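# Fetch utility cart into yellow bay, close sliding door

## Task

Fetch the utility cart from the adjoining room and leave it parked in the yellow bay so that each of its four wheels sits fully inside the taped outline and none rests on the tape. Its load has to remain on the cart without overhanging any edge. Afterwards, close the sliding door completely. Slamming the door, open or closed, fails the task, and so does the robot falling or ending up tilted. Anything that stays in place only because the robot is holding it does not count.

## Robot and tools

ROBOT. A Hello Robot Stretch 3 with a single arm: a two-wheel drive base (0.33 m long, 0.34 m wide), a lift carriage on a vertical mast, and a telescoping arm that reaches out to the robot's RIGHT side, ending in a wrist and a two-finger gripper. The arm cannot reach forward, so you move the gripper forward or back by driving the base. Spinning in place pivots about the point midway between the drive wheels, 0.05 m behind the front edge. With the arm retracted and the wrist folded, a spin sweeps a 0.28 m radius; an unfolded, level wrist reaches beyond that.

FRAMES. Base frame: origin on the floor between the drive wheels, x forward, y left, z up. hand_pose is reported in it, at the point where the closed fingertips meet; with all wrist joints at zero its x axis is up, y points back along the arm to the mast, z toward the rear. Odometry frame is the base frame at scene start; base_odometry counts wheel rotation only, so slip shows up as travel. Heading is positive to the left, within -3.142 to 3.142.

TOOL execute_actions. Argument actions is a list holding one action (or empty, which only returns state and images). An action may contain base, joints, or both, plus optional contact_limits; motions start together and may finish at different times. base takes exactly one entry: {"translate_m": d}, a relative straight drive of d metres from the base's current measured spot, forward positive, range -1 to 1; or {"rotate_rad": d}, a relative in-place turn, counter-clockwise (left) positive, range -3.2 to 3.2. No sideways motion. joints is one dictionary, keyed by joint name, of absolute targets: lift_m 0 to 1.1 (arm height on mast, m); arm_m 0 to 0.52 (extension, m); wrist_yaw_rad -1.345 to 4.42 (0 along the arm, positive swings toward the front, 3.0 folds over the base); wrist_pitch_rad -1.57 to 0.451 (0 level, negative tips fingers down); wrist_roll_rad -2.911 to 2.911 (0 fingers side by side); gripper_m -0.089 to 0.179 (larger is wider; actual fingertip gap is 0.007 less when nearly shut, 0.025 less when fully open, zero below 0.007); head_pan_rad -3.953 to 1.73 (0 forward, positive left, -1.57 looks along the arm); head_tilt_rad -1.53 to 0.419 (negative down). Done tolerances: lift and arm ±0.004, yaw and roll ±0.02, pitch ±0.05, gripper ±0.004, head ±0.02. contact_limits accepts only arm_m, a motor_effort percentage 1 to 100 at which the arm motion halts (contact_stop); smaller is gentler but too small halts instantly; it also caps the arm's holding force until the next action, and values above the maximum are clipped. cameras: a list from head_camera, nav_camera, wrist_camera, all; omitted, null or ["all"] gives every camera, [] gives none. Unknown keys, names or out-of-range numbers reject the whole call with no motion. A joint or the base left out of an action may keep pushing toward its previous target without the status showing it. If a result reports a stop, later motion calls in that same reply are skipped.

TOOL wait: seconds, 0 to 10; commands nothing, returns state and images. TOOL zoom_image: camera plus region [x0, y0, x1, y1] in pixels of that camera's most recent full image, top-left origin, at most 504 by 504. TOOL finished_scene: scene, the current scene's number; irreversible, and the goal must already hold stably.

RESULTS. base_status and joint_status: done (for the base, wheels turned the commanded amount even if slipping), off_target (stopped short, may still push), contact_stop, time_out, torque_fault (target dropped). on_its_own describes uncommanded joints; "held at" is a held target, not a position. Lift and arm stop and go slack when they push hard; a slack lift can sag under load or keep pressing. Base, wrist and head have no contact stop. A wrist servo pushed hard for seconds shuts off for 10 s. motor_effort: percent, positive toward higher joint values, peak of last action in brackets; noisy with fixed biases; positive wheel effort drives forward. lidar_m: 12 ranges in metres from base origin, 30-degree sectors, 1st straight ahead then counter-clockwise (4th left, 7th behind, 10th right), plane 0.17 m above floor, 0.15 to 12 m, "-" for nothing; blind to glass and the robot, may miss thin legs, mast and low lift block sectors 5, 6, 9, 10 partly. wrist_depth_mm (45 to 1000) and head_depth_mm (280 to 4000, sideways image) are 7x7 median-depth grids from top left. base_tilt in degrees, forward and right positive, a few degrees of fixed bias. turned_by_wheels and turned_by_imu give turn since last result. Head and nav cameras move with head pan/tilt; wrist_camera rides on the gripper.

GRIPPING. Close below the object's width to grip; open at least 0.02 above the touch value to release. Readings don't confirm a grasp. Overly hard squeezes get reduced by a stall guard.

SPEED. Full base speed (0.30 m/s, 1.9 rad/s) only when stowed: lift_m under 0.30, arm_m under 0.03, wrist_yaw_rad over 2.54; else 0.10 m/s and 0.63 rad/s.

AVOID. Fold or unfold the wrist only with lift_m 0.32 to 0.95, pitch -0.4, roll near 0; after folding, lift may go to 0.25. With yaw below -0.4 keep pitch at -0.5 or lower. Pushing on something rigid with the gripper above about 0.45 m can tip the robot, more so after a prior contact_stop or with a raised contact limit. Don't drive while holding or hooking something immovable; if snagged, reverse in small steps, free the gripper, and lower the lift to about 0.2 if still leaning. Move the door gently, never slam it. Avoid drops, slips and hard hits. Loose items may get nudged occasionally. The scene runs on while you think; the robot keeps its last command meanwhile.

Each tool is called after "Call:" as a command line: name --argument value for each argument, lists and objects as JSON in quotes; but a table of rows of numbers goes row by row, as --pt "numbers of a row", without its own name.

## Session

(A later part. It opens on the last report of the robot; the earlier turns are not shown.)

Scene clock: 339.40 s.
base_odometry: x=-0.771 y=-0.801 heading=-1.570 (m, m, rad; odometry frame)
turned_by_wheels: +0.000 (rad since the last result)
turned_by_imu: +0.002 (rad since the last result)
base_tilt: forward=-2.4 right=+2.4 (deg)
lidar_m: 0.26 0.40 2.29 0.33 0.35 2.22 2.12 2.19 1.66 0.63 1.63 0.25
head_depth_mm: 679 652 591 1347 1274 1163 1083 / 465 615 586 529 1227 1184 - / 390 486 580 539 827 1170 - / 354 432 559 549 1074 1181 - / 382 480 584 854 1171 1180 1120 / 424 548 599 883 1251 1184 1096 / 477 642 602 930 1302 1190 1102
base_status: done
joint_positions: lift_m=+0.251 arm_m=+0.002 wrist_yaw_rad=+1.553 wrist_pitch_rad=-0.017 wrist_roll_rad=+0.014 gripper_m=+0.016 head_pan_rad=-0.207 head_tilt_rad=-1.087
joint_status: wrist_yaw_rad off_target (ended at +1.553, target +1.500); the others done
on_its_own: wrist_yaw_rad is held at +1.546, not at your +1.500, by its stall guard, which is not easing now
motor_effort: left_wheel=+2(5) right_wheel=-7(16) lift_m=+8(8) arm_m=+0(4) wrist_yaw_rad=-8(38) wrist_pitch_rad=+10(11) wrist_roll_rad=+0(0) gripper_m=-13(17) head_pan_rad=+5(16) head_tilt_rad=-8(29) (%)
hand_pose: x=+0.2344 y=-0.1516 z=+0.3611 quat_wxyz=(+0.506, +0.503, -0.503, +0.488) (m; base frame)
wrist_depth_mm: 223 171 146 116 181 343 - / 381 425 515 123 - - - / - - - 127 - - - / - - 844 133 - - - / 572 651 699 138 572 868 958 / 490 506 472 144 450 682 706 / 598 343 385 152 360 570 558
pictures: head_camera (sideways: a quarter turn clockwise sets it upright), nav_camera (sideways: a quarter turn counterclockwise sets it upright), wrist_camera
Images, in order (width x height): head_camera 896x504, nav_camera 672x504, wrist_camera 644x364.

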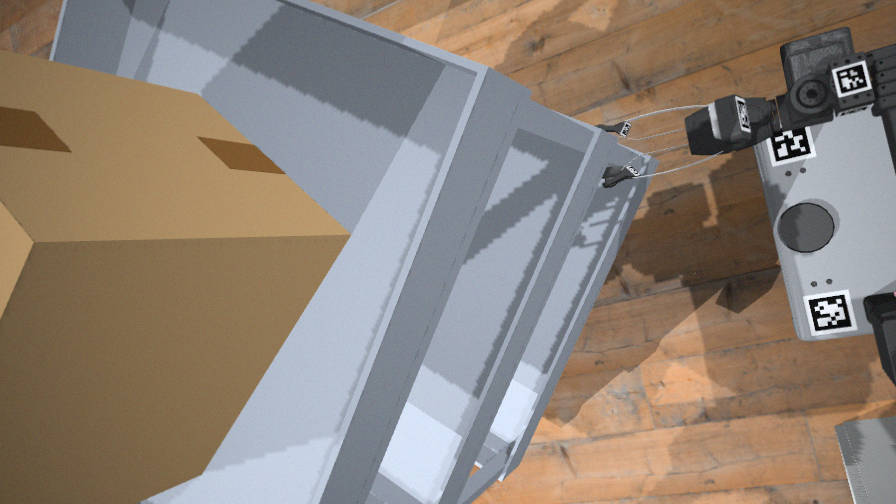

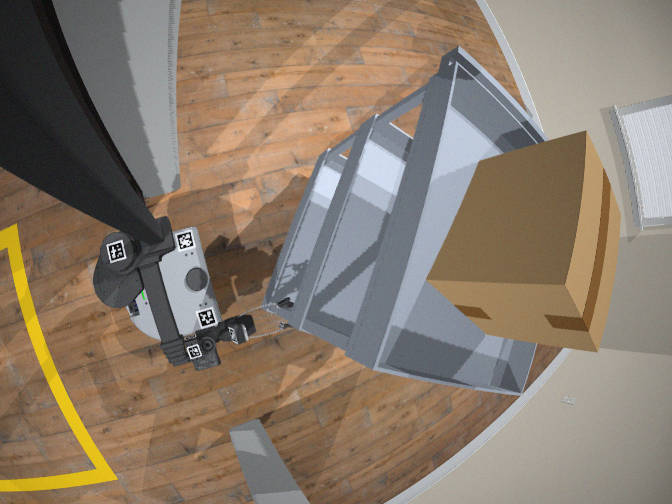

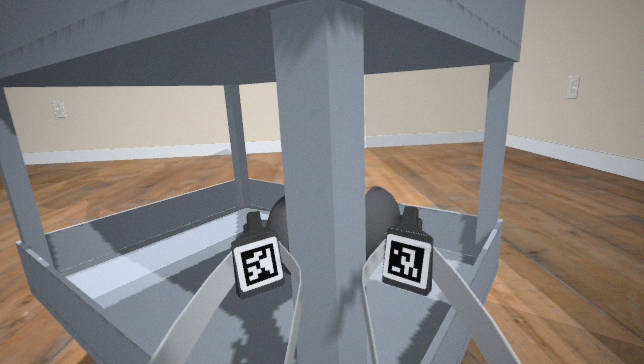

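Call:
execute_actions --actions '[{"base":{"translate_m":-0.25},"joints":{"wrist_yaw_rad":1.55,"arm_m":0.13}}]'

Scene clock: 348.77 s.
base_odometry: x=-0.772 y=-0.551 heading=-1.569 (m, m, rad; odometry frame)
turned_by_wheels: +0.000 (rad since the last result)
turned_by_imu: +0.001 (rad since the last result)
base_tilt: forward=-2.3 right=+2.4 (deg)
lidar_m: 0.23 0.26 0.27 0.35 2.25 1.96 1.87 1.93 1.67 0.66 0.29 0.23
head_depth_mm: 679 652 583 526 814 1186 1083 / 321 376 569 530 826 1169 1100 / 325 375 478 531 831 1172 - / 330 385 493 534 831 1167 - / 334 395 512 536 824 1165 1116 / 338 406 530 540 817 1178 1097 / 345 418 551 542 820 1004 1076
base_status: done
joint_positions: lift_m=+0.251 arm_m=+0.130 wrist_yaw_rad=+1.538 wrist_pitch_rad=-0.015 wrist_roll_rad=+0.014 gripper_m=+0.015 head_pan_rad=-0.207 head_tilt_rad=-1.087
joint_status: all done
on_its_own: wrist_yaw_rad is at rest, and its effort (+16) is outside its rest range (-12 to +12)
motor_effort: left_wheel=+2(7) right_wheel=-8(23) lift_m=+8(8) arm_m=+2(12) wrist_yaw_rad=+16(92) wrist_pitch_rad=+9(10) wrist_roll_rad=-1(0) gripper_m=-11(22) head_pan_rad=+2(4) head_tilt_rad=-8(8) (%)
hand_pose: x=+0.2343 y=-0.2834 z=+0.3615 quat_wxyz=(+0.509, +0.499, -0.508, +0.484) (m; base frame)
wrist_depth_mm: 132 137 145 106 - - - / 371 414 499 110 - - - / - - - 115 - - - / - - - 119 - - - / 641 659 636 124 - 979 953 / 520 511 495 131 667 730 709 / 402 399 385 138 578 570 560
pictures: head_camera (sideways: a quarter turn clockwise sets it upright), nav_camera (sideways: a quarter turn counterclockwise sets it upright), wrist_camera
Images, in order (width x height): head_camera 896x504, nav_camera 672x504, wrist_camera 644x364.

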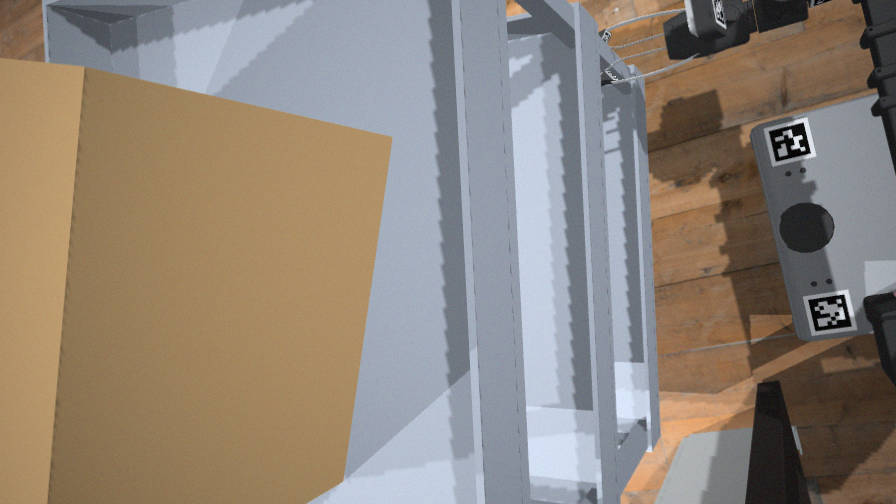

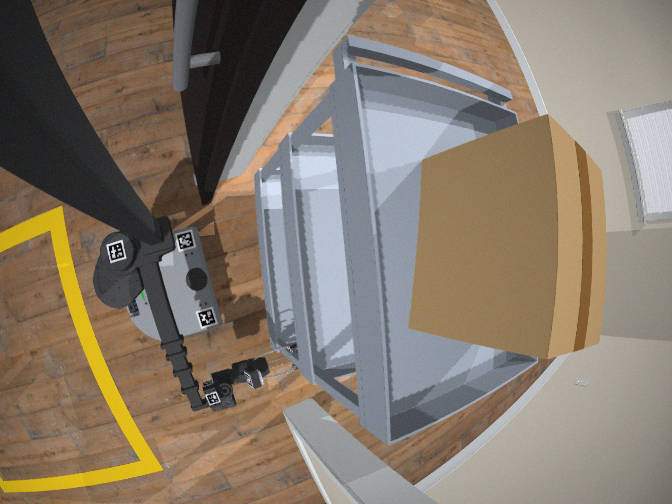

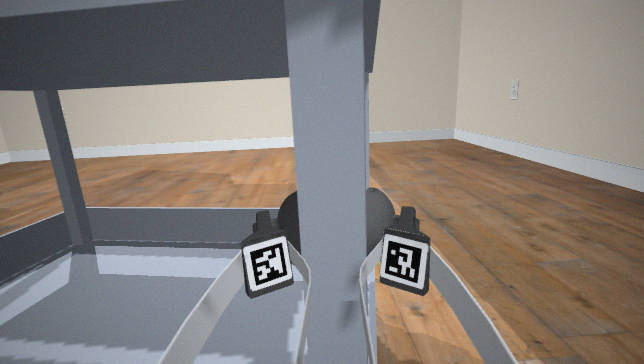

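Call:
execute_actions --actions '[{"joints":{"head_pan_rad":0.3,"head_tilt_rad":-1.0}}]'

Scene clock: 352.70 s.
base_odometry: x=-0.772 y=-0.551 heading=-1.569 (m, m, rad; odometry frame)
turned_by_wheels: +0.000 (rad since the last result)
turned_by_imu: +0.000 (rad since the last result)
base_tilt: forward=-2.4 right=+2.4 (deg)
lidar_m: 0.23 0.26 0.27 0.35 2.25 1.96 1.87 1.93 1.66 0.66 0.29 0.23
head_depth_mm: 367 355 420 510 497 758 1055 / 369 386 464 542 514 785 1080 / 382 425 520 560 794 1049 1100 / 729 493 616 563 825 1151 1116 / 2320 680 641 565 865 1191 1123 / 2322 1871 610 588 946 1006 1094 / 2332 1971 575 628 718 759 1102
base_status: not commanded
joint_positions: lift_m=+0.251 arm_m=+0.130 wrist_yaw_rad=+1.538 wrist_pitch_rad=-0.015 wrist_roll_rad=+0.014 gripper_m=+0.015 head_pan_rad=+0.293 head_tilt_rad=-1.001
joint_status: all done
on_its_own: wrist_yaw_rad is at rest, and its effort (+16) is outside its rest range (-12 to +12)
motor_effort: left_wheel=+2(2) right_wheel=-7(7) lift_m=+8(8) arm_m=+2(3) wrist_yaw_rad=+16(16) wrist_pitch_rad=+9(10) wrist_roll_rad=+0(0) gripper_m=-12(12) head_pan_rad=+3(41) head_tilt_rad=+1(11) (%)
hand_pose: x=+0.2343 y=-0.2834 z=+0.3615 quat_wxyz=(+0.509, +0.499, -0.508, +0.484) (m; base frame)
wrist_depth_mm: 132 137 145 106 - - - / 370 417 499 110 - - - / - - - 114 - - - / - - - 120 - - - / 643 662 640 124 - 994 961 / 518 510 492 131 680 737 709 / 403 396 386 138 577 574 566
pictures: head_camera (sideways: a quarter turn clockwise sets it upright), nav_camera (sideways: a quarter turn counterclockwise sets it upright), wrist_camera
Images, in order (width x height): head_camera 896x504, nav_camera 672x504, wrist_camera 644x364.

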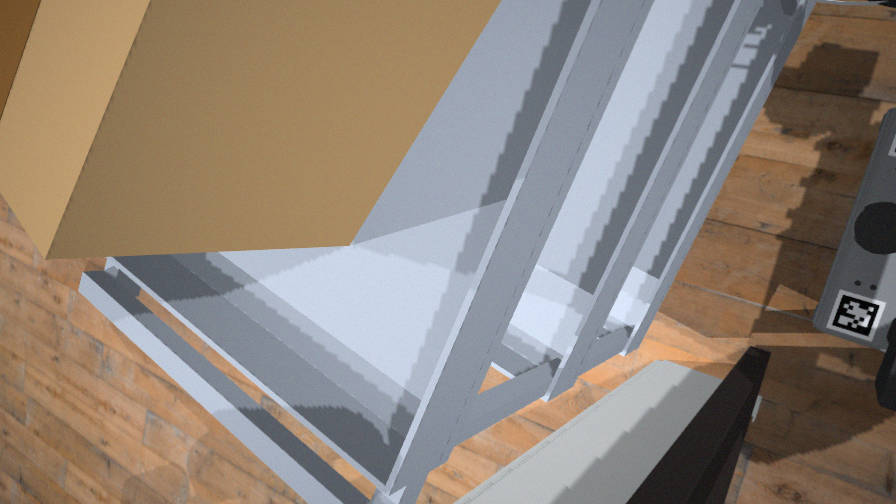

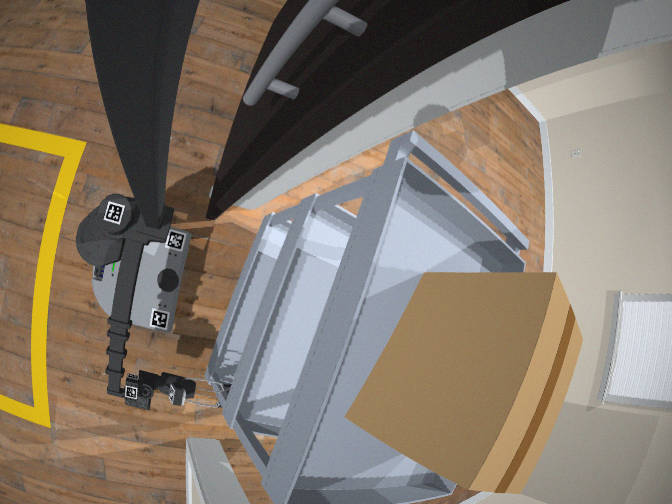

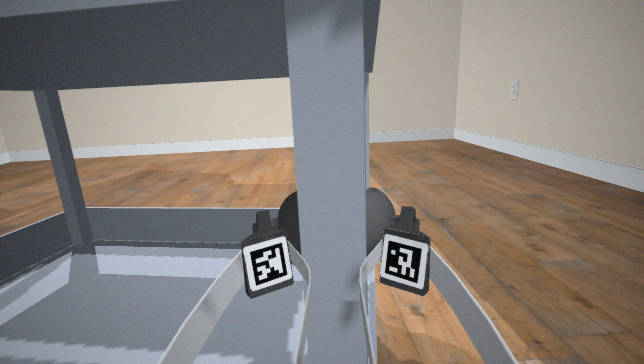

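Call:
execute_actions --actions '[{"base":{"translate_m":-0.12},"joints":{"wrist_yaw_rad":1.55,"arm_m":0.15}}]'

Scene clock: 369.43 s.
base_odometry: x=-0.772 y=-0.431 heading=-1.569 (m, m, rad; odometry frame)
turned_by_wheels: +0.000 (rad since the last result)
turned_by_imu: +0.001 (rad since the last result)
base_tilt: forward=-2.3 right=+2.4 (deg)
lidar_m: 0.27 0.32 0.33 0.77 2.25 1.84 1.75 1.80 1.67 1.20 0.30 0.27
head_depth_mm: 377 415 483 547 499 770 1065 / 401 461 547 560 803 1030 1084 / 453 535 614 560 833 1147 1101 / 2308 694 640 582 882 1192 1115 / 2299 666 635 815 1187 1183 1119 / 2340 1951 597 873 820 1178 1101 / 2352 1963 591 563 688 1192 1107
base_status: done
joint_positions: lift_m=+0.251 arm_m=+0.150 wrist_yaw_rad=+1.631 wrist_pitch_rad=-0.014 wrist_roll_rad=+0.014 gripper_m=+0.016 head_pan_rad=+0.293 head_tilt_rad=-1.001
joint_status: wrist_yaw_rad off_target (ended at +1.631, target +1.550); the others done
on_its_own: wrist_yaw_rad is held at +1.619, not at your +1.550, by its stall guard, which is not easing now; wrist_yaw_rad is at rest, and its effort (-16) is outside its rest range (-12 to +12)
motor_effort: left_wheel=+4(10) right_wheel=-9(23) lift_m=+8(8) arm_m=+5(8) wrist_yaw_rad=-16(68) wrist_pitch_rad=+9(9) wrist_roll_rad=-1(1) gripper_m=-11(16) head_pan_rad=+4(5) head_tilt_rad=+1(1) (%)
hand_pose: x=+0.2340 y=-0.2791 z=+0.3617 quat_wxyz=(+0.485, +0.522, -0.484, +0.508) (m; base frame)
wrist_depth_mm: 144 135 144 110 234 - - / 364 409 490 114 - - - / - - - 119 - - - / - - - 123 - - - / 620 659 696 128 934 971 958 / 516 505 472 134 478 724 704 / 403 398 387 141 402 567 562
pictures: head_camera (sideways: a quarter turn clockwise sets it upright), nav_camera (sideways: a quarter turn counterclockwise sets it upright), wrist_camera
Images, in order (width x height): head_camera 896x504, nav_camera 672x504, wrist_camera 644x364.

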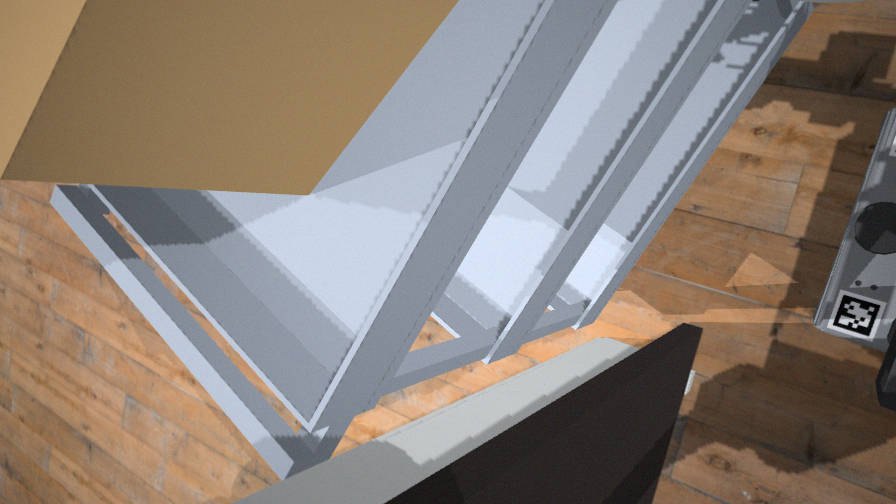

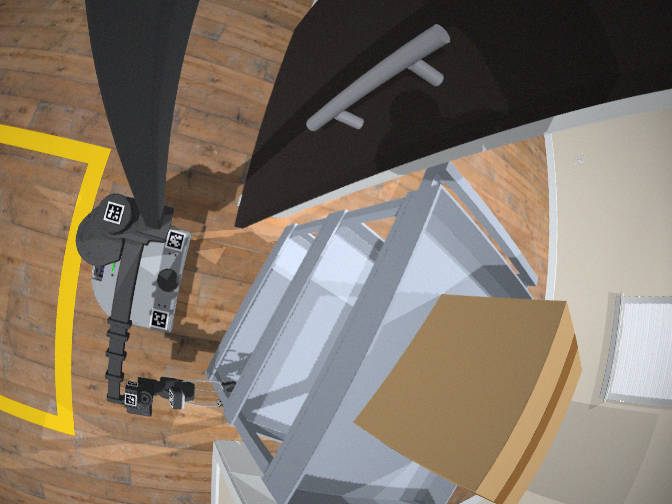

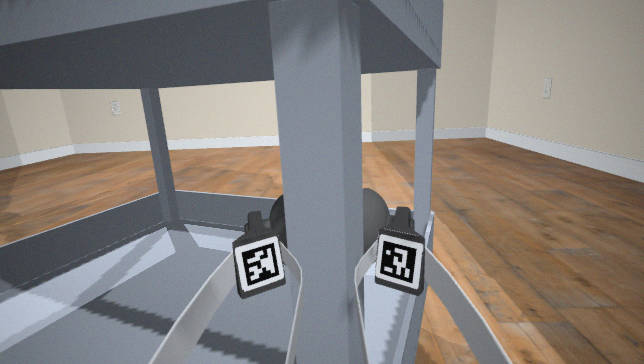

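Rotating back as expected. Continue.

Call:
execute_actions --actions '[{"base":{"translate_m":-0.12},"joints":{"wrist_yaw_rad":1.6}}]'

Scene clock: 372.73 s.
base_odometry: x=-0.773 y=-0.312 heading=-1.568 (m, m, rad; odometry frame)
turned_by_wheels: +0.000 (rad since the last result)
turned_by_imu: +0.001 (rad since the last result)
base_tilt: forward=-2.3 right=+2.4 (deg)
lidar_m: 0.30 0.39 0.47 1.19 2.24 1.71 1.63 1.68 1.67 1.60 0.31 0.29
head_depth_mm: 423 477 549 556 791 779 1063 / 489 551 613 541 830 1064 1086 / 2293 721 637 590 872 1173 1101 / 2287 680 639 918 1182 1192 1117 / 2320 660 644 1097 1163 1198 1118 / 2341 1963 656 694 1046 1206 1101 / 529 433 506 696 1169 1208 1101
base_status: done
joint_positions: lift_m=+0.251 arm_m=+0.150 wrist_yaw_rad=+1.653 wrist_pitch_rad=-0.015 wrist_roll_rad=+0.014 gripper_m=+0.016 head_pan_rad=+0.293 head_tilt_rad=-1.001
joint_status: wrist_yaw_rad off_target (ended at +1.653, target +1.600)
on_its_own: wrist_yaw_rad is held at +1.645, not at your +1.600, by its stall guard, which is not easing now
motor_effort: left_wheel=+4(6) right_wheel=-8(22) lift_m=+8(8) arm_m=+4(5) wrist_yaw_rad=-10(39) wrist_pitch_rad=+9(9) wrist_roll_rad=-1(1) gripper_m=-10(13) head_pan_rad=+4(5) head_tilt_rad=+0(0) (%)
hand_pose: x=+0.2336 y=-0.2736 z=+0.3616 quat_wxyz=(+0.480, +0.527, -0.478, +0.513) (m; base frame)
wrist_depth_mm: 181 155 141 110 193 - - / 371 409 495 115 - - - / - - - 121 - - - / - - - 126 - - - / - 655 696 131 568 919 843 / 517 509 475 136 450 720 471 / 357 396 386 142 376 576 471
pictures: head_camera (sideways: a quarter turn clockwise sets it upright), nav_camera (sideways: a quarter turn counterclockwise sets it upright), wrist_camera
Images, in order (width x height): head_camera 896x504, nav_camera 672x504, wrist_camera 644x364.

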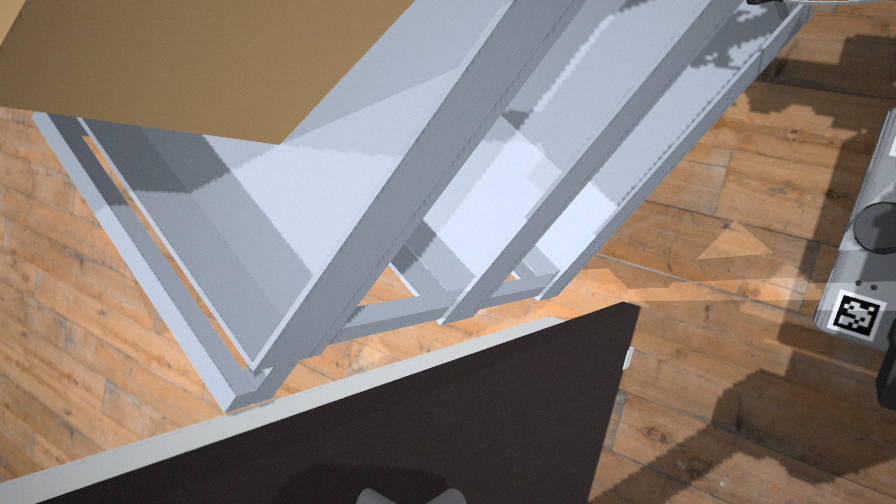

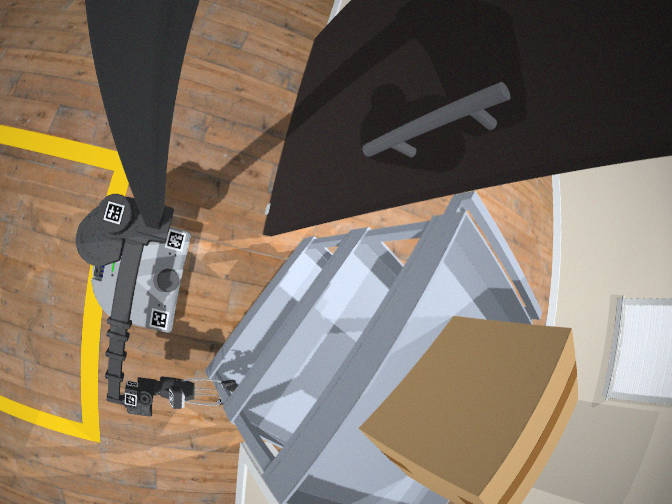

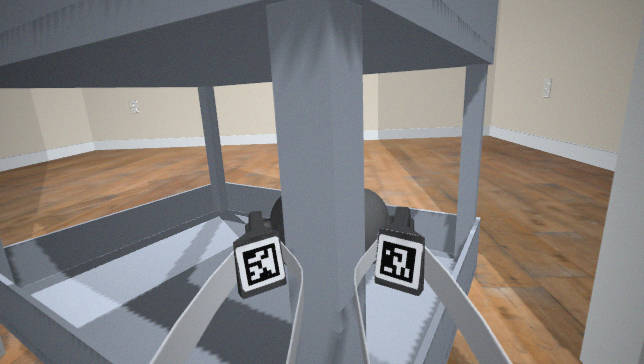

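Call:
execute_actions --actions '[{"base":{"translate_m":-0.08},"joints":{"wrist_yaw_rad":1.64,"arm_m":0.19}}]'

Scene clock: 386.40 s.
base_odometry: x=-0.773 y=-0.232 heading=-1.568 (m, m, rad; odometry frame)
turned_by_wheels: +0.000 (rad since the last result)
turned_by_imu: +0.001 (rad since the last result)
base_tilt: forward=-2.4 right=+2.3 (deg)
lidar_m: 0.32 0.42 0.58 1.68 2.24 1.63 1.55 1.60 1.67 1.60 0.32 0.31
head_depth_mm: 464 519 595 545 812 981 1061 / 761 715 631 551 841 1098 1080 / 2318 697 638 902 1113 1171 1097 / 2311 663 623 912 1268 1189 1118 / 2309 649 749 934 1258 1198 1120 / 2249 531 618 838 1275 1199 1097 / 413 503 598 904 1298 1214 1102
base_status: done
joint_positions: lift_m=+0.251 arm_m=+0.190 wrist_yaw_rad=+1.697 wrist_pitch_rad=-0.015 wrist_roll_rad=+0.014 gripper_m=+0.015 head_pan_rad=+0.293 head_tilt_rad=-1.001
joint_status: wrist_yaw_rad off_target (ended at +1.697, target +1.640); the others done
on_its_own: wrist_yaw_rad is held at +1.693, not at your +1.640, by its stall guard, which is not easing now
motor_effort: left_wheel=+4(8) right_wheel=-8(27) lift_m=+8(9) arm_m=+4(12) wrist_yaw_rad=-6(78) wrist_pitch_rad=+9(9) wrist_roll_rad=-1(0) gripper_m=-10(17) head_pan_rad=+4(4) head_tilt_rad=+0(1) (%)
hand_pose: x=+0.2325 y=-0.3024 z=+0.3616 quat_wxyz=(+0.469, +0.538, -0.466, +0.523) (m; base frame)
wrist_depth_mm: 209 162 141 111 174 334 441 / 364 409 496 116 - - 445 / - - - 121 - - 444 / - - 853 126 - - 449 / 570 648 697 131 567 857 449 / 489 512 476 137 450 678 451 / 576 344 385 143 369 574 454
pictures: head_camera (sideways: a quarter turn clockwise sets it upright), nav_camera (sideways: a quarter turn counterclockwise sets it upright), wrist_camera
Images, in order (width x height): head_camera 896x504, nav_camera 672x504, wrist_camera 644x364.

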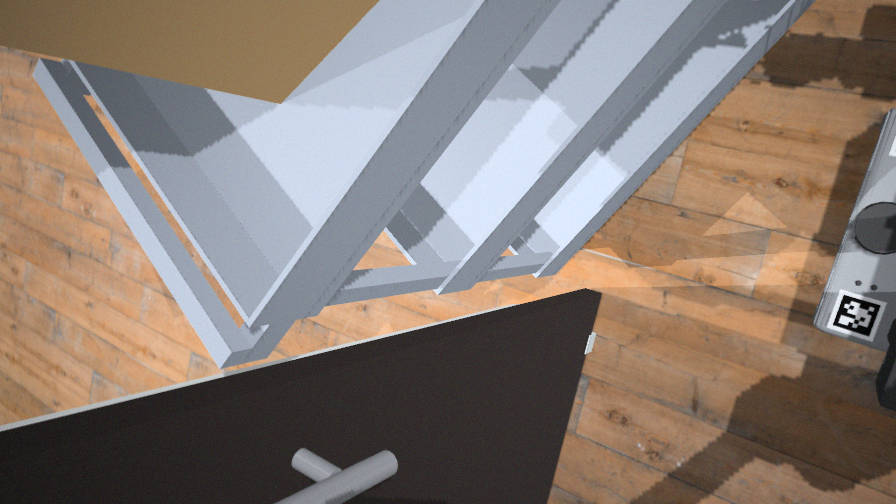

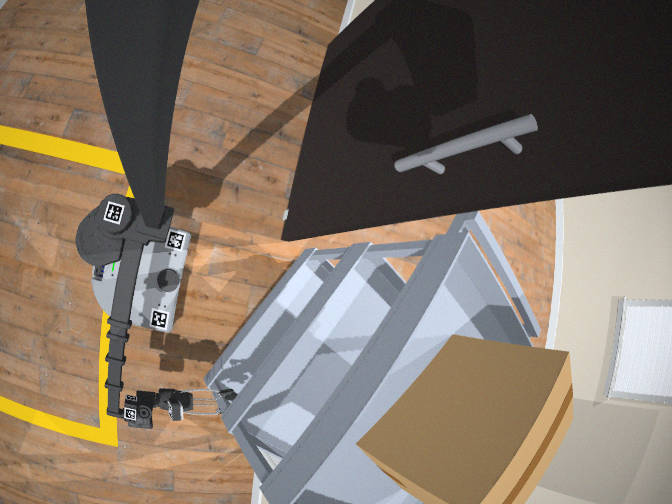

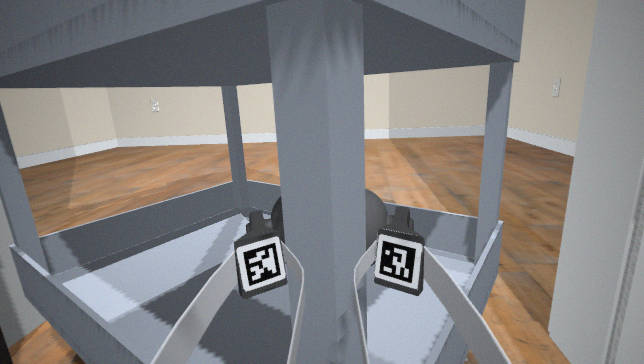

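Call:
execute_actions --actions '[{"base":{"translate_m":-0.07},"joints":{"wrist_yaw_rad":1.69,"arm_m":0.24}}]'

Scene clock: 395.90 s.
base_odometry: x=-0.773 y=-0.162 heading=-1.568 (m, m, rad; odometry frame)
turned_by_wheels: +0.000 (rad since the last result)
turned_by_imu: +0.001 (rad since the last result)
base_tilt: forward=-2.4 right=+2.4 (deg)
lidar_m: 0.34 0.45 0.67 1.93 2.17 1.56 1.48 1.53 1.67 1.60 0.34 0.33
head_depth_mm: 760 588 610 525 826 1016 1070 / 2285 700 633 587 845 1135 1081 / 2288 674 636 922 1127 1190 1099 / 2304 648 641 937 1286 1191 1113 / 2325 1905 762 982 1291 1202 1120 / 487 575 715 992 1312 1211 1102 / 482 560 758 1065 1332 1204 1100
base_status: done
joint_positions: lift_m=+0.251 arm_m=+0.240 wrist_yaw_rad=+1.761 wrist_pitch_rad=-0.014 wrist_roll_rad=+0.014 gripper_m=+0.015 head_pan_rad=+0.293 head_tilt_rad=-1.001
joint_status: wrist_yaw_rad off_target (ended at +1.761, target +1.690); the others done
on_its_own: wrist_yaw_rad is held at +1.752, not at your +1.690, by its stall guard, which is not easing now
motor_effort: left_wheel=+4(10) right_wheel=-7(23) lift_m=+8(8) arm_m=+6(11) wrist_yaw_rad=-11(72) wrist_pitch_rad=+9(9) wrist_roll_rad=-1(1) gripper_m=-9(17) head_pan_rad=+5(4) head_tilt_rad=+1(1) (%)
hand_pose: x=+0.2299 y=-0.3363 z=+0.3617 quat_wxyz=(+0.452, +0.552, -0.449, +0.538) (m; base frame)
wrist_depth_mm: 262 175 141 111 167 261 432 / 369 408 491 115 - - 433 / 710 - - 121 - - 432 / 667 - 880 126 - - 436 / 583 654 697 131 577 537 446 / 587 508 470 137 451 492 464 / 611 382 385 143 374 551 482
pictures: head_camera (sideways: a quarter turn clockwise sets it upright), nav_camera (sideways: a quarter turn counterclockwise sets it upright), wrist_camera
Images, in order (width x height): head_camera 896x504, nav_camera 672x504, wrist_camera 644x364.

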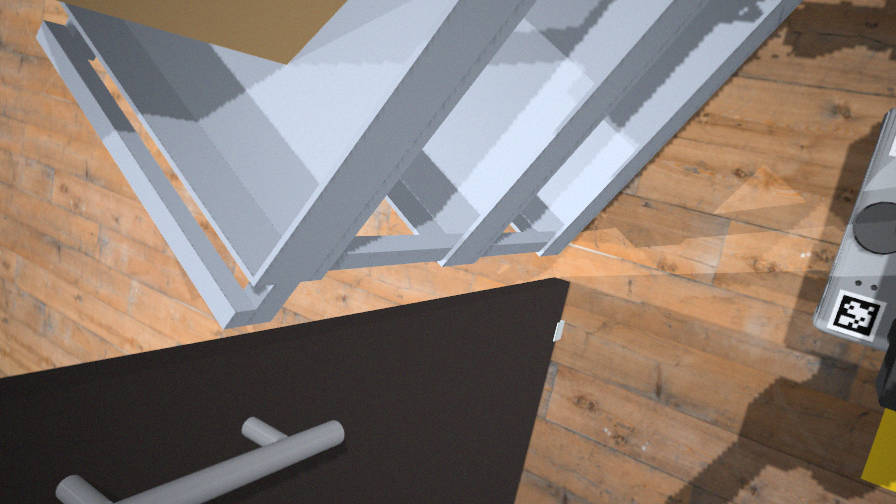

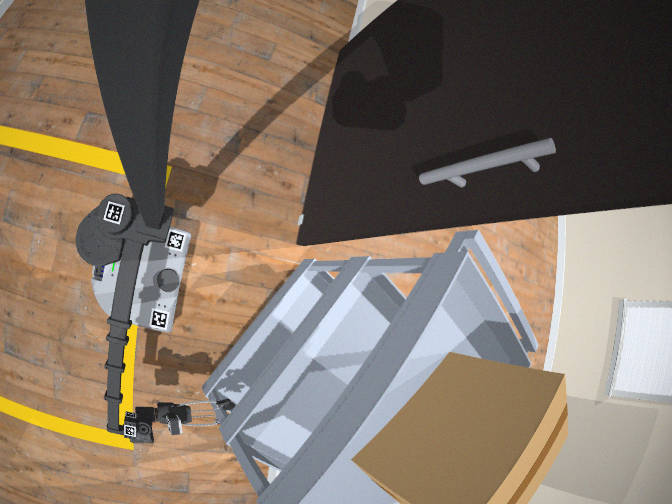

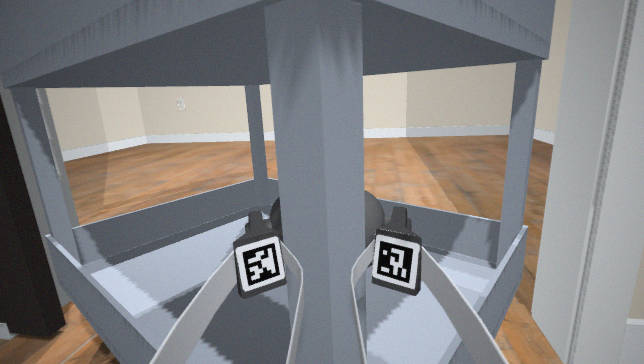

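Call:
execute_actions --actions '[{"base":{"translate_m":-0.06},"joints":{"wrist_yaw_rad":1.72,"arm_m":0.31}}]'

Scene clock: 400.30 s.
base_odometry: x=-0.773 y=-0.102 heading=-1.567 (m, m, rad; odometry frame)
turned_by_wheels: +0.000 (rad since the last result)
turned_by_imu: +0.001 (rad since the last result)
base_tilt: forward=-2.4 right=+2.4 (deg)
lidar_m: 0.35 0.46 0.75 2.14 2.07 1.49 1.43 1.47 1.67 1.60 0.36 0.34
head_depth_mm: 2261 711 631 534 823 1044 1075 / 2268 684 636 882 856 1142 1087 / 2282 658 602 899 1125 1186 1107 / 2294 1923 634 1446 1310 1194 1117 / 2192 676 823 1061 1326 1196 1123 / 537 641 828 1134 1334 1206 1100 / 513 663 870 1214 1336 1217 1108
base_status: done
joint_positions: lift_m=+0.251 arm_m=+0.309 wrist_yaw_rad=+1.774 wrist_pitch_rad=-0.014 wrist_roll_rad=+0.014 gripper_m=+0.015 head_pan_rad=+0.293 head_tilt_rad=-1.001
joint_status: wrist_yaw_rad off_target (ended at +1.774, target +1.720); the others done
on_its_own: wrist_yaw_rad is at rest, and its effort (-69) is outside its rest range (-12 to +12)
motor_effort: left_wheel=+5(12) right_wheel=-4(27) lift_m=+8(8) arm_m=+10(11) wrist_yaw_rad=-69(84) wrist_pitch_rad=+9(9) wrist_roll_rad=-1(0) gripper_m=-16(18) head_pan_rad=+4(4) head_tilt_rad=+0(1) (%)
hand_pose: x=+0.2293 y=-0.4026 z=+0.3618 quat_wxyz=(+0.448, +0.555, -0.446, +0.541) (m; base frame)
wrist_depth_mm: 226 164 128 111 174 289 433 / 348 403 446 115 - 464 448 / 755 - - 121 - 490 468 / 758 - 858 126 - 504 484 / 584 660 697 131 568 519 506 / 563 512 468 137 453 519 525 / 600 358 387 143 375 551 529
pictures: head_camera (sideways: a quarter turn clockwise sets it upright), nav_camera (sideways: a quarter turn counterclockwise sets it upright), wrist_camera
Images, in order (width x height): head_camera 896x504, nav_camera 672x504, wrist_camera 644x364.

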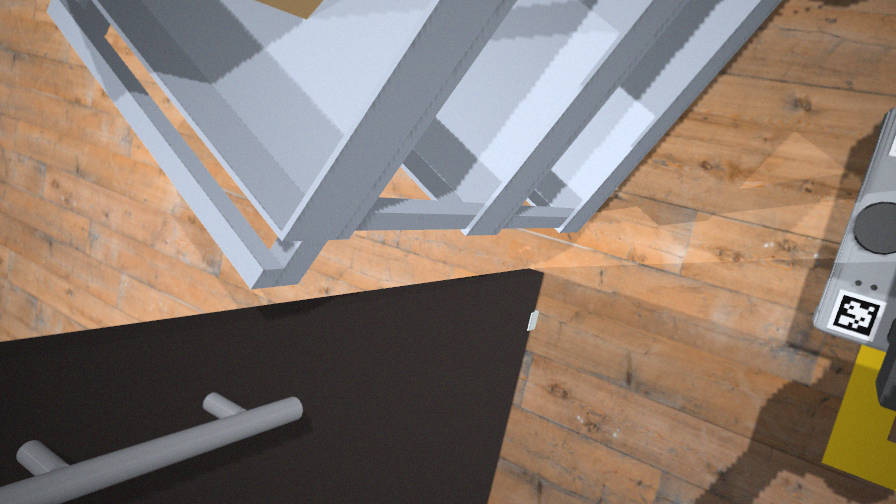

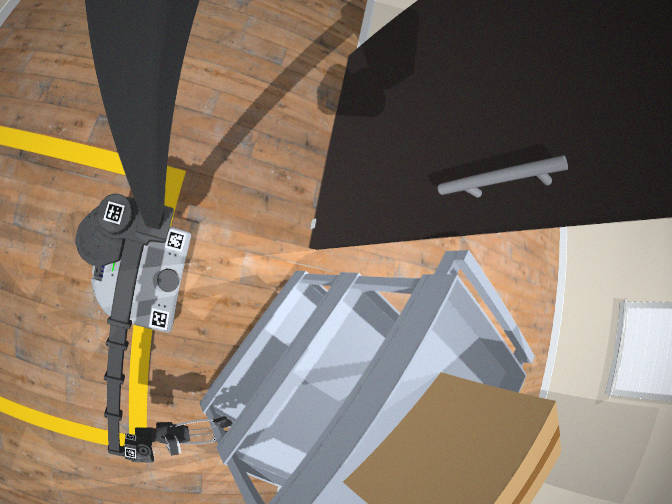

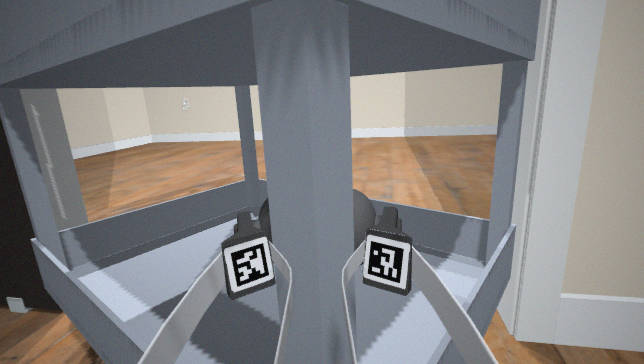

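Call:
execute_actions --actions '[{"base":{"translate_m":-0.08},"joints":{"wrist_yaw_rad":1.76,"arm_m":0.275}}]'

Scene clock: 403.87 s.
base_odometry: x=-0.774 y=-0.022 heading=-1.567 (m, m, rad; odometry frame)
turned_by_wheels: +0.000 (rad since the last result)
turned_by_imu: +0.001 (rad since the last result)
base_tilt: forward=-2.4 right=+2.4 (deg)
lidar_m: 0.38 0.67 0.87 2.17 1.96 1.40 1.35 1.38 1.68 1.60 0.37 0.36
head_depth_mm: 2253 699 631 569 843 1060 1080 / 2276 674 607 912 1057 1164 1084 / 2270 644 628 910 1193 1195 1096 / 2303 1965 1628 1434 1321 1200 1112 / 620 727 915 1234 1325 1204 1120 / 600 710 955 1314 1337 1202 1097 / 645 786 1009 1403 1339 1207 1100
base_status: done
joint_positions: lift_m=+0.251 arm_m=+0.275 wrist_yaw_rad=+1.711 wrist_pitch_rad=-0.014 wrist_roll_rad=+0.014 gripper_m=+0.015 head_pan_rad=+0.293 head_tilt_rad=-1.001
joint_status: wrist_yaw_rad off_target (ended at +1.711, target +1.760); the others done
on_its_own: wrist_yaw_rad is held at +1.713, not at your +1.760, by its stall guard, which is not easing now
motor_effort: left_wheel=+0(8) right_wheel=+0(29) lift_m=+8(8) arm_m=-3(6) wrist_yaw_rad=+3(44) wrist_pitch_rad=+8(9) wrist_roll_rad=-1(1) gripper_m=-10(13) head_pan_rad=+2(4) head_tilt_rad=+0(1) (%)
hand_pose: x=+0.2320 y=-0.3847 z=+0.3619 quat_wxyz=(+0.465, +0.540, -0.463, +0.527) (m; base frame)
wrist_depth_mm: 266 178 144 111 165 259 521 / 368 403 488 115 - 541 542 / 777 - - 120 - 583 559 / 671 - - 125 - 601 587 / 684 641 704 129 575 541 609 / 730 511 467 135 452 492 626 / 626 388 386 143 374 550 559
pictures: head_camera (sideways: a quarter turn clockwise sets it upright), nav_camera (sideways: a quarter turn counterclockwise sets it upright), wrist_camera
Images, in order (width x height): head_camera 896x504, nav_camera 672x504, wrist_camera 644x364.

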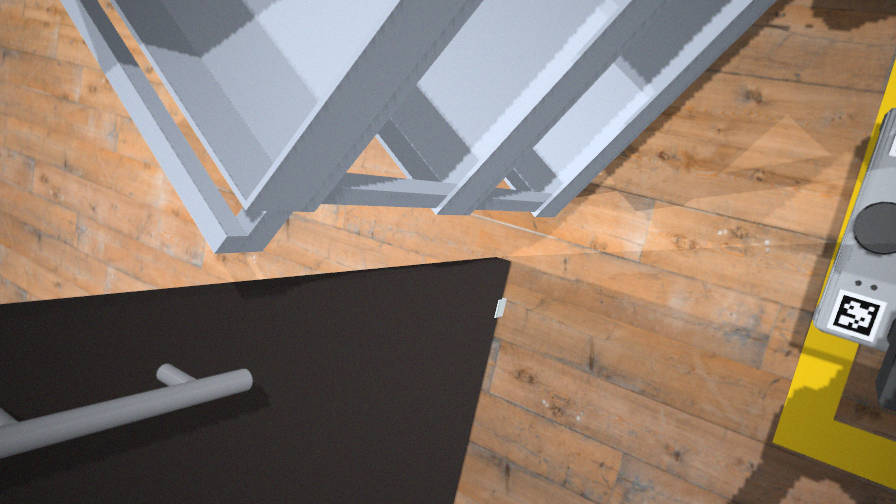

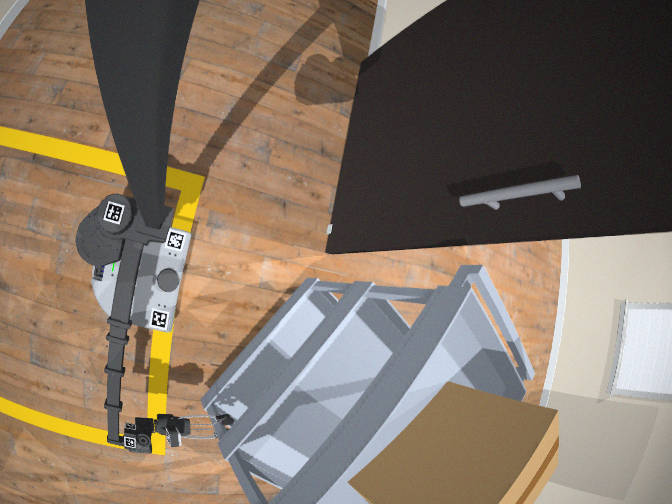

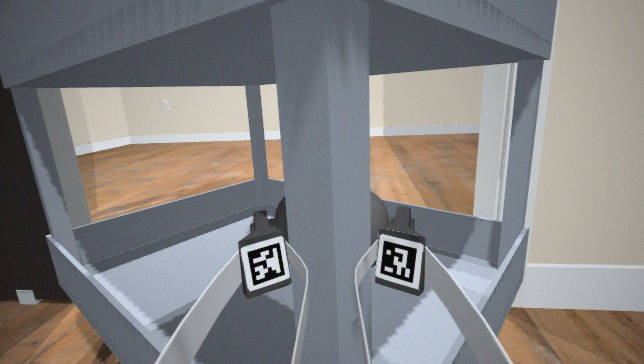

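Call:
execute_actions --actions '[{"base":{"translate_m":-0.3},"joints":{"wrist_yaw_rad":1.7,"head_pan_rad":0.1,"head_tilt_rad":-0.9}}]'

Scene clock: 416.10 s.
base_odometry: x=-0.775 y=+0.278 heading=-1.567 (m, m, rad; odometry frame)
turned_by_wheels: +0.000 (rad since the last result)
turned_by_imu: +0.003 (rad since the last result)
base_tilt: forward=-2.3 right=+2.4 (deg)
lidar_m: 0.49 0.96 1.28 2.16 1.52 1.09 1.05 1.07 1.45 1.61 0.42 0.42
head_depth_mm: 2750 786 704 935 866 1071 1072 / 2776 759 673 979 1150 1181 1095 / 2833 2240 759 977 1238 1220 1100 / 2835 2229 1851 1602 1380 1229 1108 / 2869 2125 1238 1511 1385 1231 1105 / 825 970 1172 1505 1393 1237 1104 / 821 988 1194 1506 1396 1241 1113
base_status: done
joint_positions: lift_m=+0.251 arm_m=+0.275 wrist_yaw_rad=+1.649 wrist_pitch_rad=-0.013 wrist_roll_rad=+0.014 gripper_m=+0.015 head_pan_rad=+0.107 head_tilt_rad=-0.902
joint_status: wrist_yaw_rad off_target (ended at +1.649, target +1.700); the others done
on_its_own: wrist_yaw_rad is held at +1.654, not at your +1.700, by its stall guard, which is not easing now
motor_effort: left_wheel=+2(7) right_wheel=-6(25) lift_m=+9(8) arm_m=-2(4) wrist_yaw_rad=+7(38) wrist_pitch_rad=+8(8) wrist_roll_rad=+0(1) gripper_m=-7(10) head_pan_rad=-5(23) head_tilt_rad=+1(14) (%)
hand_pose: x=+0.2338 y=-0.4003 z=+0.3619 quat_wxyz=(+0.481, +0.526, -0.480, +0.512) (m; base frame)
wrist_depth_mm: 838 255 155 110 163 185 271 / 863 436 480 114 857 847 823 / 922 - - 119 - 893 866 / 948 952 - 124 998 928 899 / 979 679 701 128 604 545 821 / 821 716 483 135 450 466 470 / 633 615 387 143 372 316 541
pictures: head_camera (sideways: a quarter turn clockwise sets it upright), nav_camera (sideways: a quarter turn counterclockwise sets it upright), wrist_camera
Images, in order (width x height): head_camera 896x504, nav_camera 672x504, wrist_camera 644x364.

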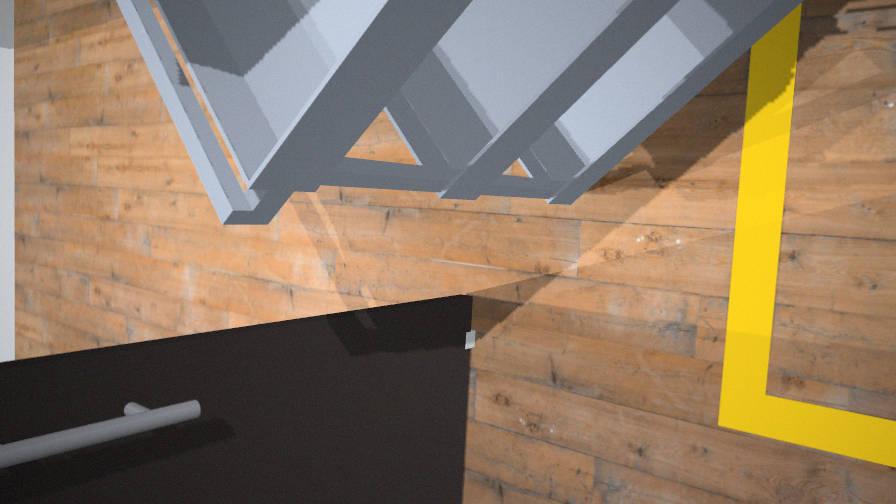

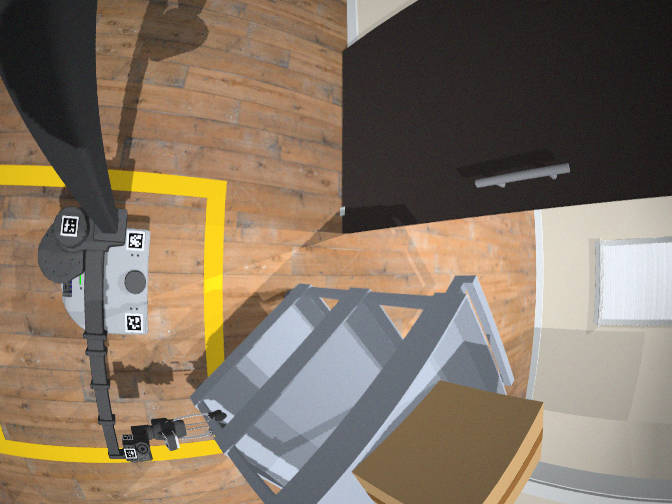

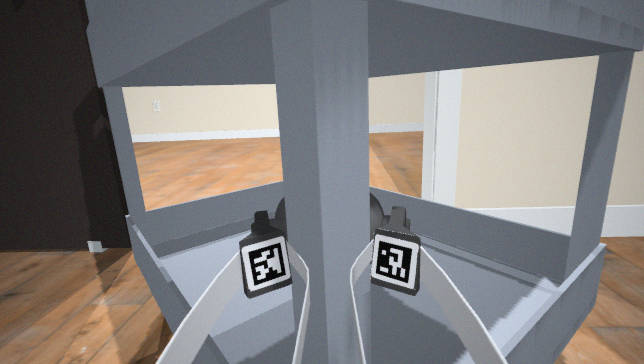

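Call:
execute_actions --actions '[{"base":{"translate_m":-0.4},"joints":{"wrist_yaw_rad":1.62,"arm_m":0.17,"head_pan_rad":-0.3}}]'

Scene clock: 428.60 s.
base_odometry: x=-0.776 y=+0.678 heading=-1.567 (m, m, rad; odometry frame)
turned_by_wheels: +0.000 (rad since the last result)
turned_by_imu: +0.003 (rad since the last result)
base_tilt: forward=-2.3 right=+2.4 (deg)
lidar_m: 0.65 1.36 1.84 2.15 0.94 0.67 0.65 0.67 0.90 1.62 0.33 0.37
head_depth_mm: 518 562 615 587 839 808 1083 / 623 691 691 619 869 1084 1095 / 2725 836 697 984 1173 1205 1095 / 2854 816 991 1073 1329 1229 1107 / 2876 2095 1820 1596 1389 1232 1105 / 2892 2295 1890 1601 1405 1232 1105 / 2914 2296 1904 1616 1405 1243 1107
base_status: done
joint_positions: lift_m=+0.251 arm_m=+0.170 wrist_yaw_rad=+1.679 wrist_pitch_rad=-0.013 wrist_roll_rad=+0.014 gripper_m=+0.015 head_pan_rad=-0.293 head_tilt_rad=-0.902
joint_status: wrist_yaw_rad off_target (ended at +1.679, target +1.620); the others done
on_its_own: wrist_yaw_rad is held at +1.664, not at your +1.620, by its stall guard, which is not easing now; wrist_yaw_rad is at rest, and its effort (-20) is outside its rest range (-12 to +12)
motor_effort: left_wheel=+4(7) right_wheel=-10(27) lift_m=+8(8) arm_m=+1(10) wrist_yaw_rad=-20(71) wrist_pitch_rad=+9(8) wrist_roll_rad=+0(1) gripper_m=-10(14) head_pan_rad=-3(36) head_tilt_rad=+1(2) (%)
hand_pose: x=+0.2330 y=-0.2873 z=+0.3620 quat_wxyz=(+0.473, +0.533, -0.471, +0.520) (m; base frame)
wrist_depth_mm: - - - 109 162 173 187 / - - - 113 - - - / - - - 118 - - - / - - - 123 798 794 - / - - - 127 650 623 533 / 819 796 730 135 452 465 448 / 626 622 600 142 375 370 359
pictures: head_camera (sideways: a quarter turn clockwise sets it upright), nav_camera (sideways: a quarter turn counterclockwise sets it upright), wrist_camera
Images, in order (width x height): head_camera 896x504, nav_camera 672x504, wrist_camera 644x364.

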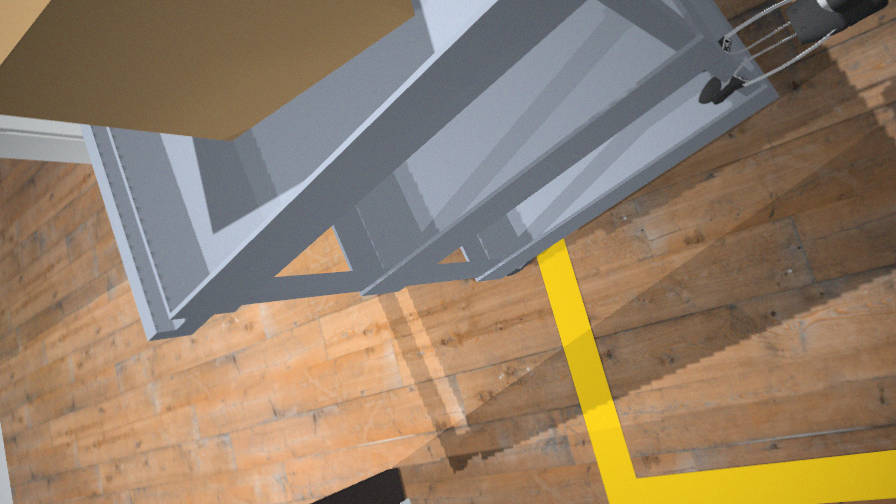

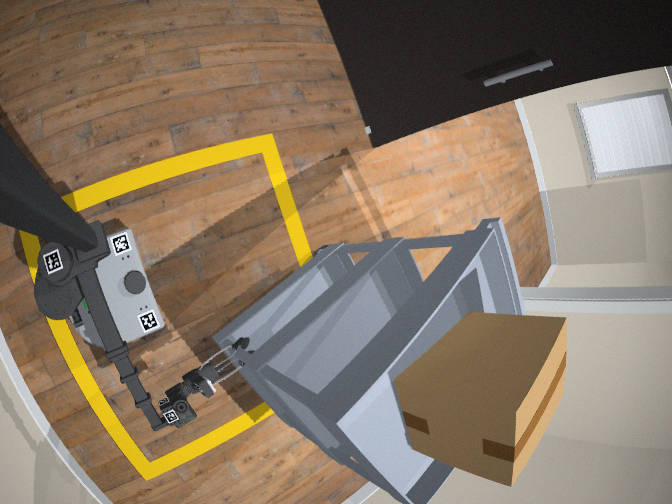

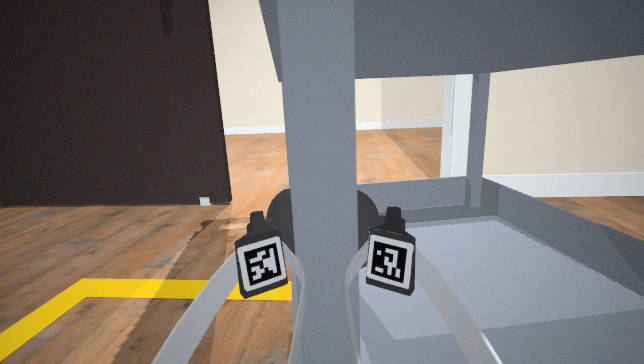

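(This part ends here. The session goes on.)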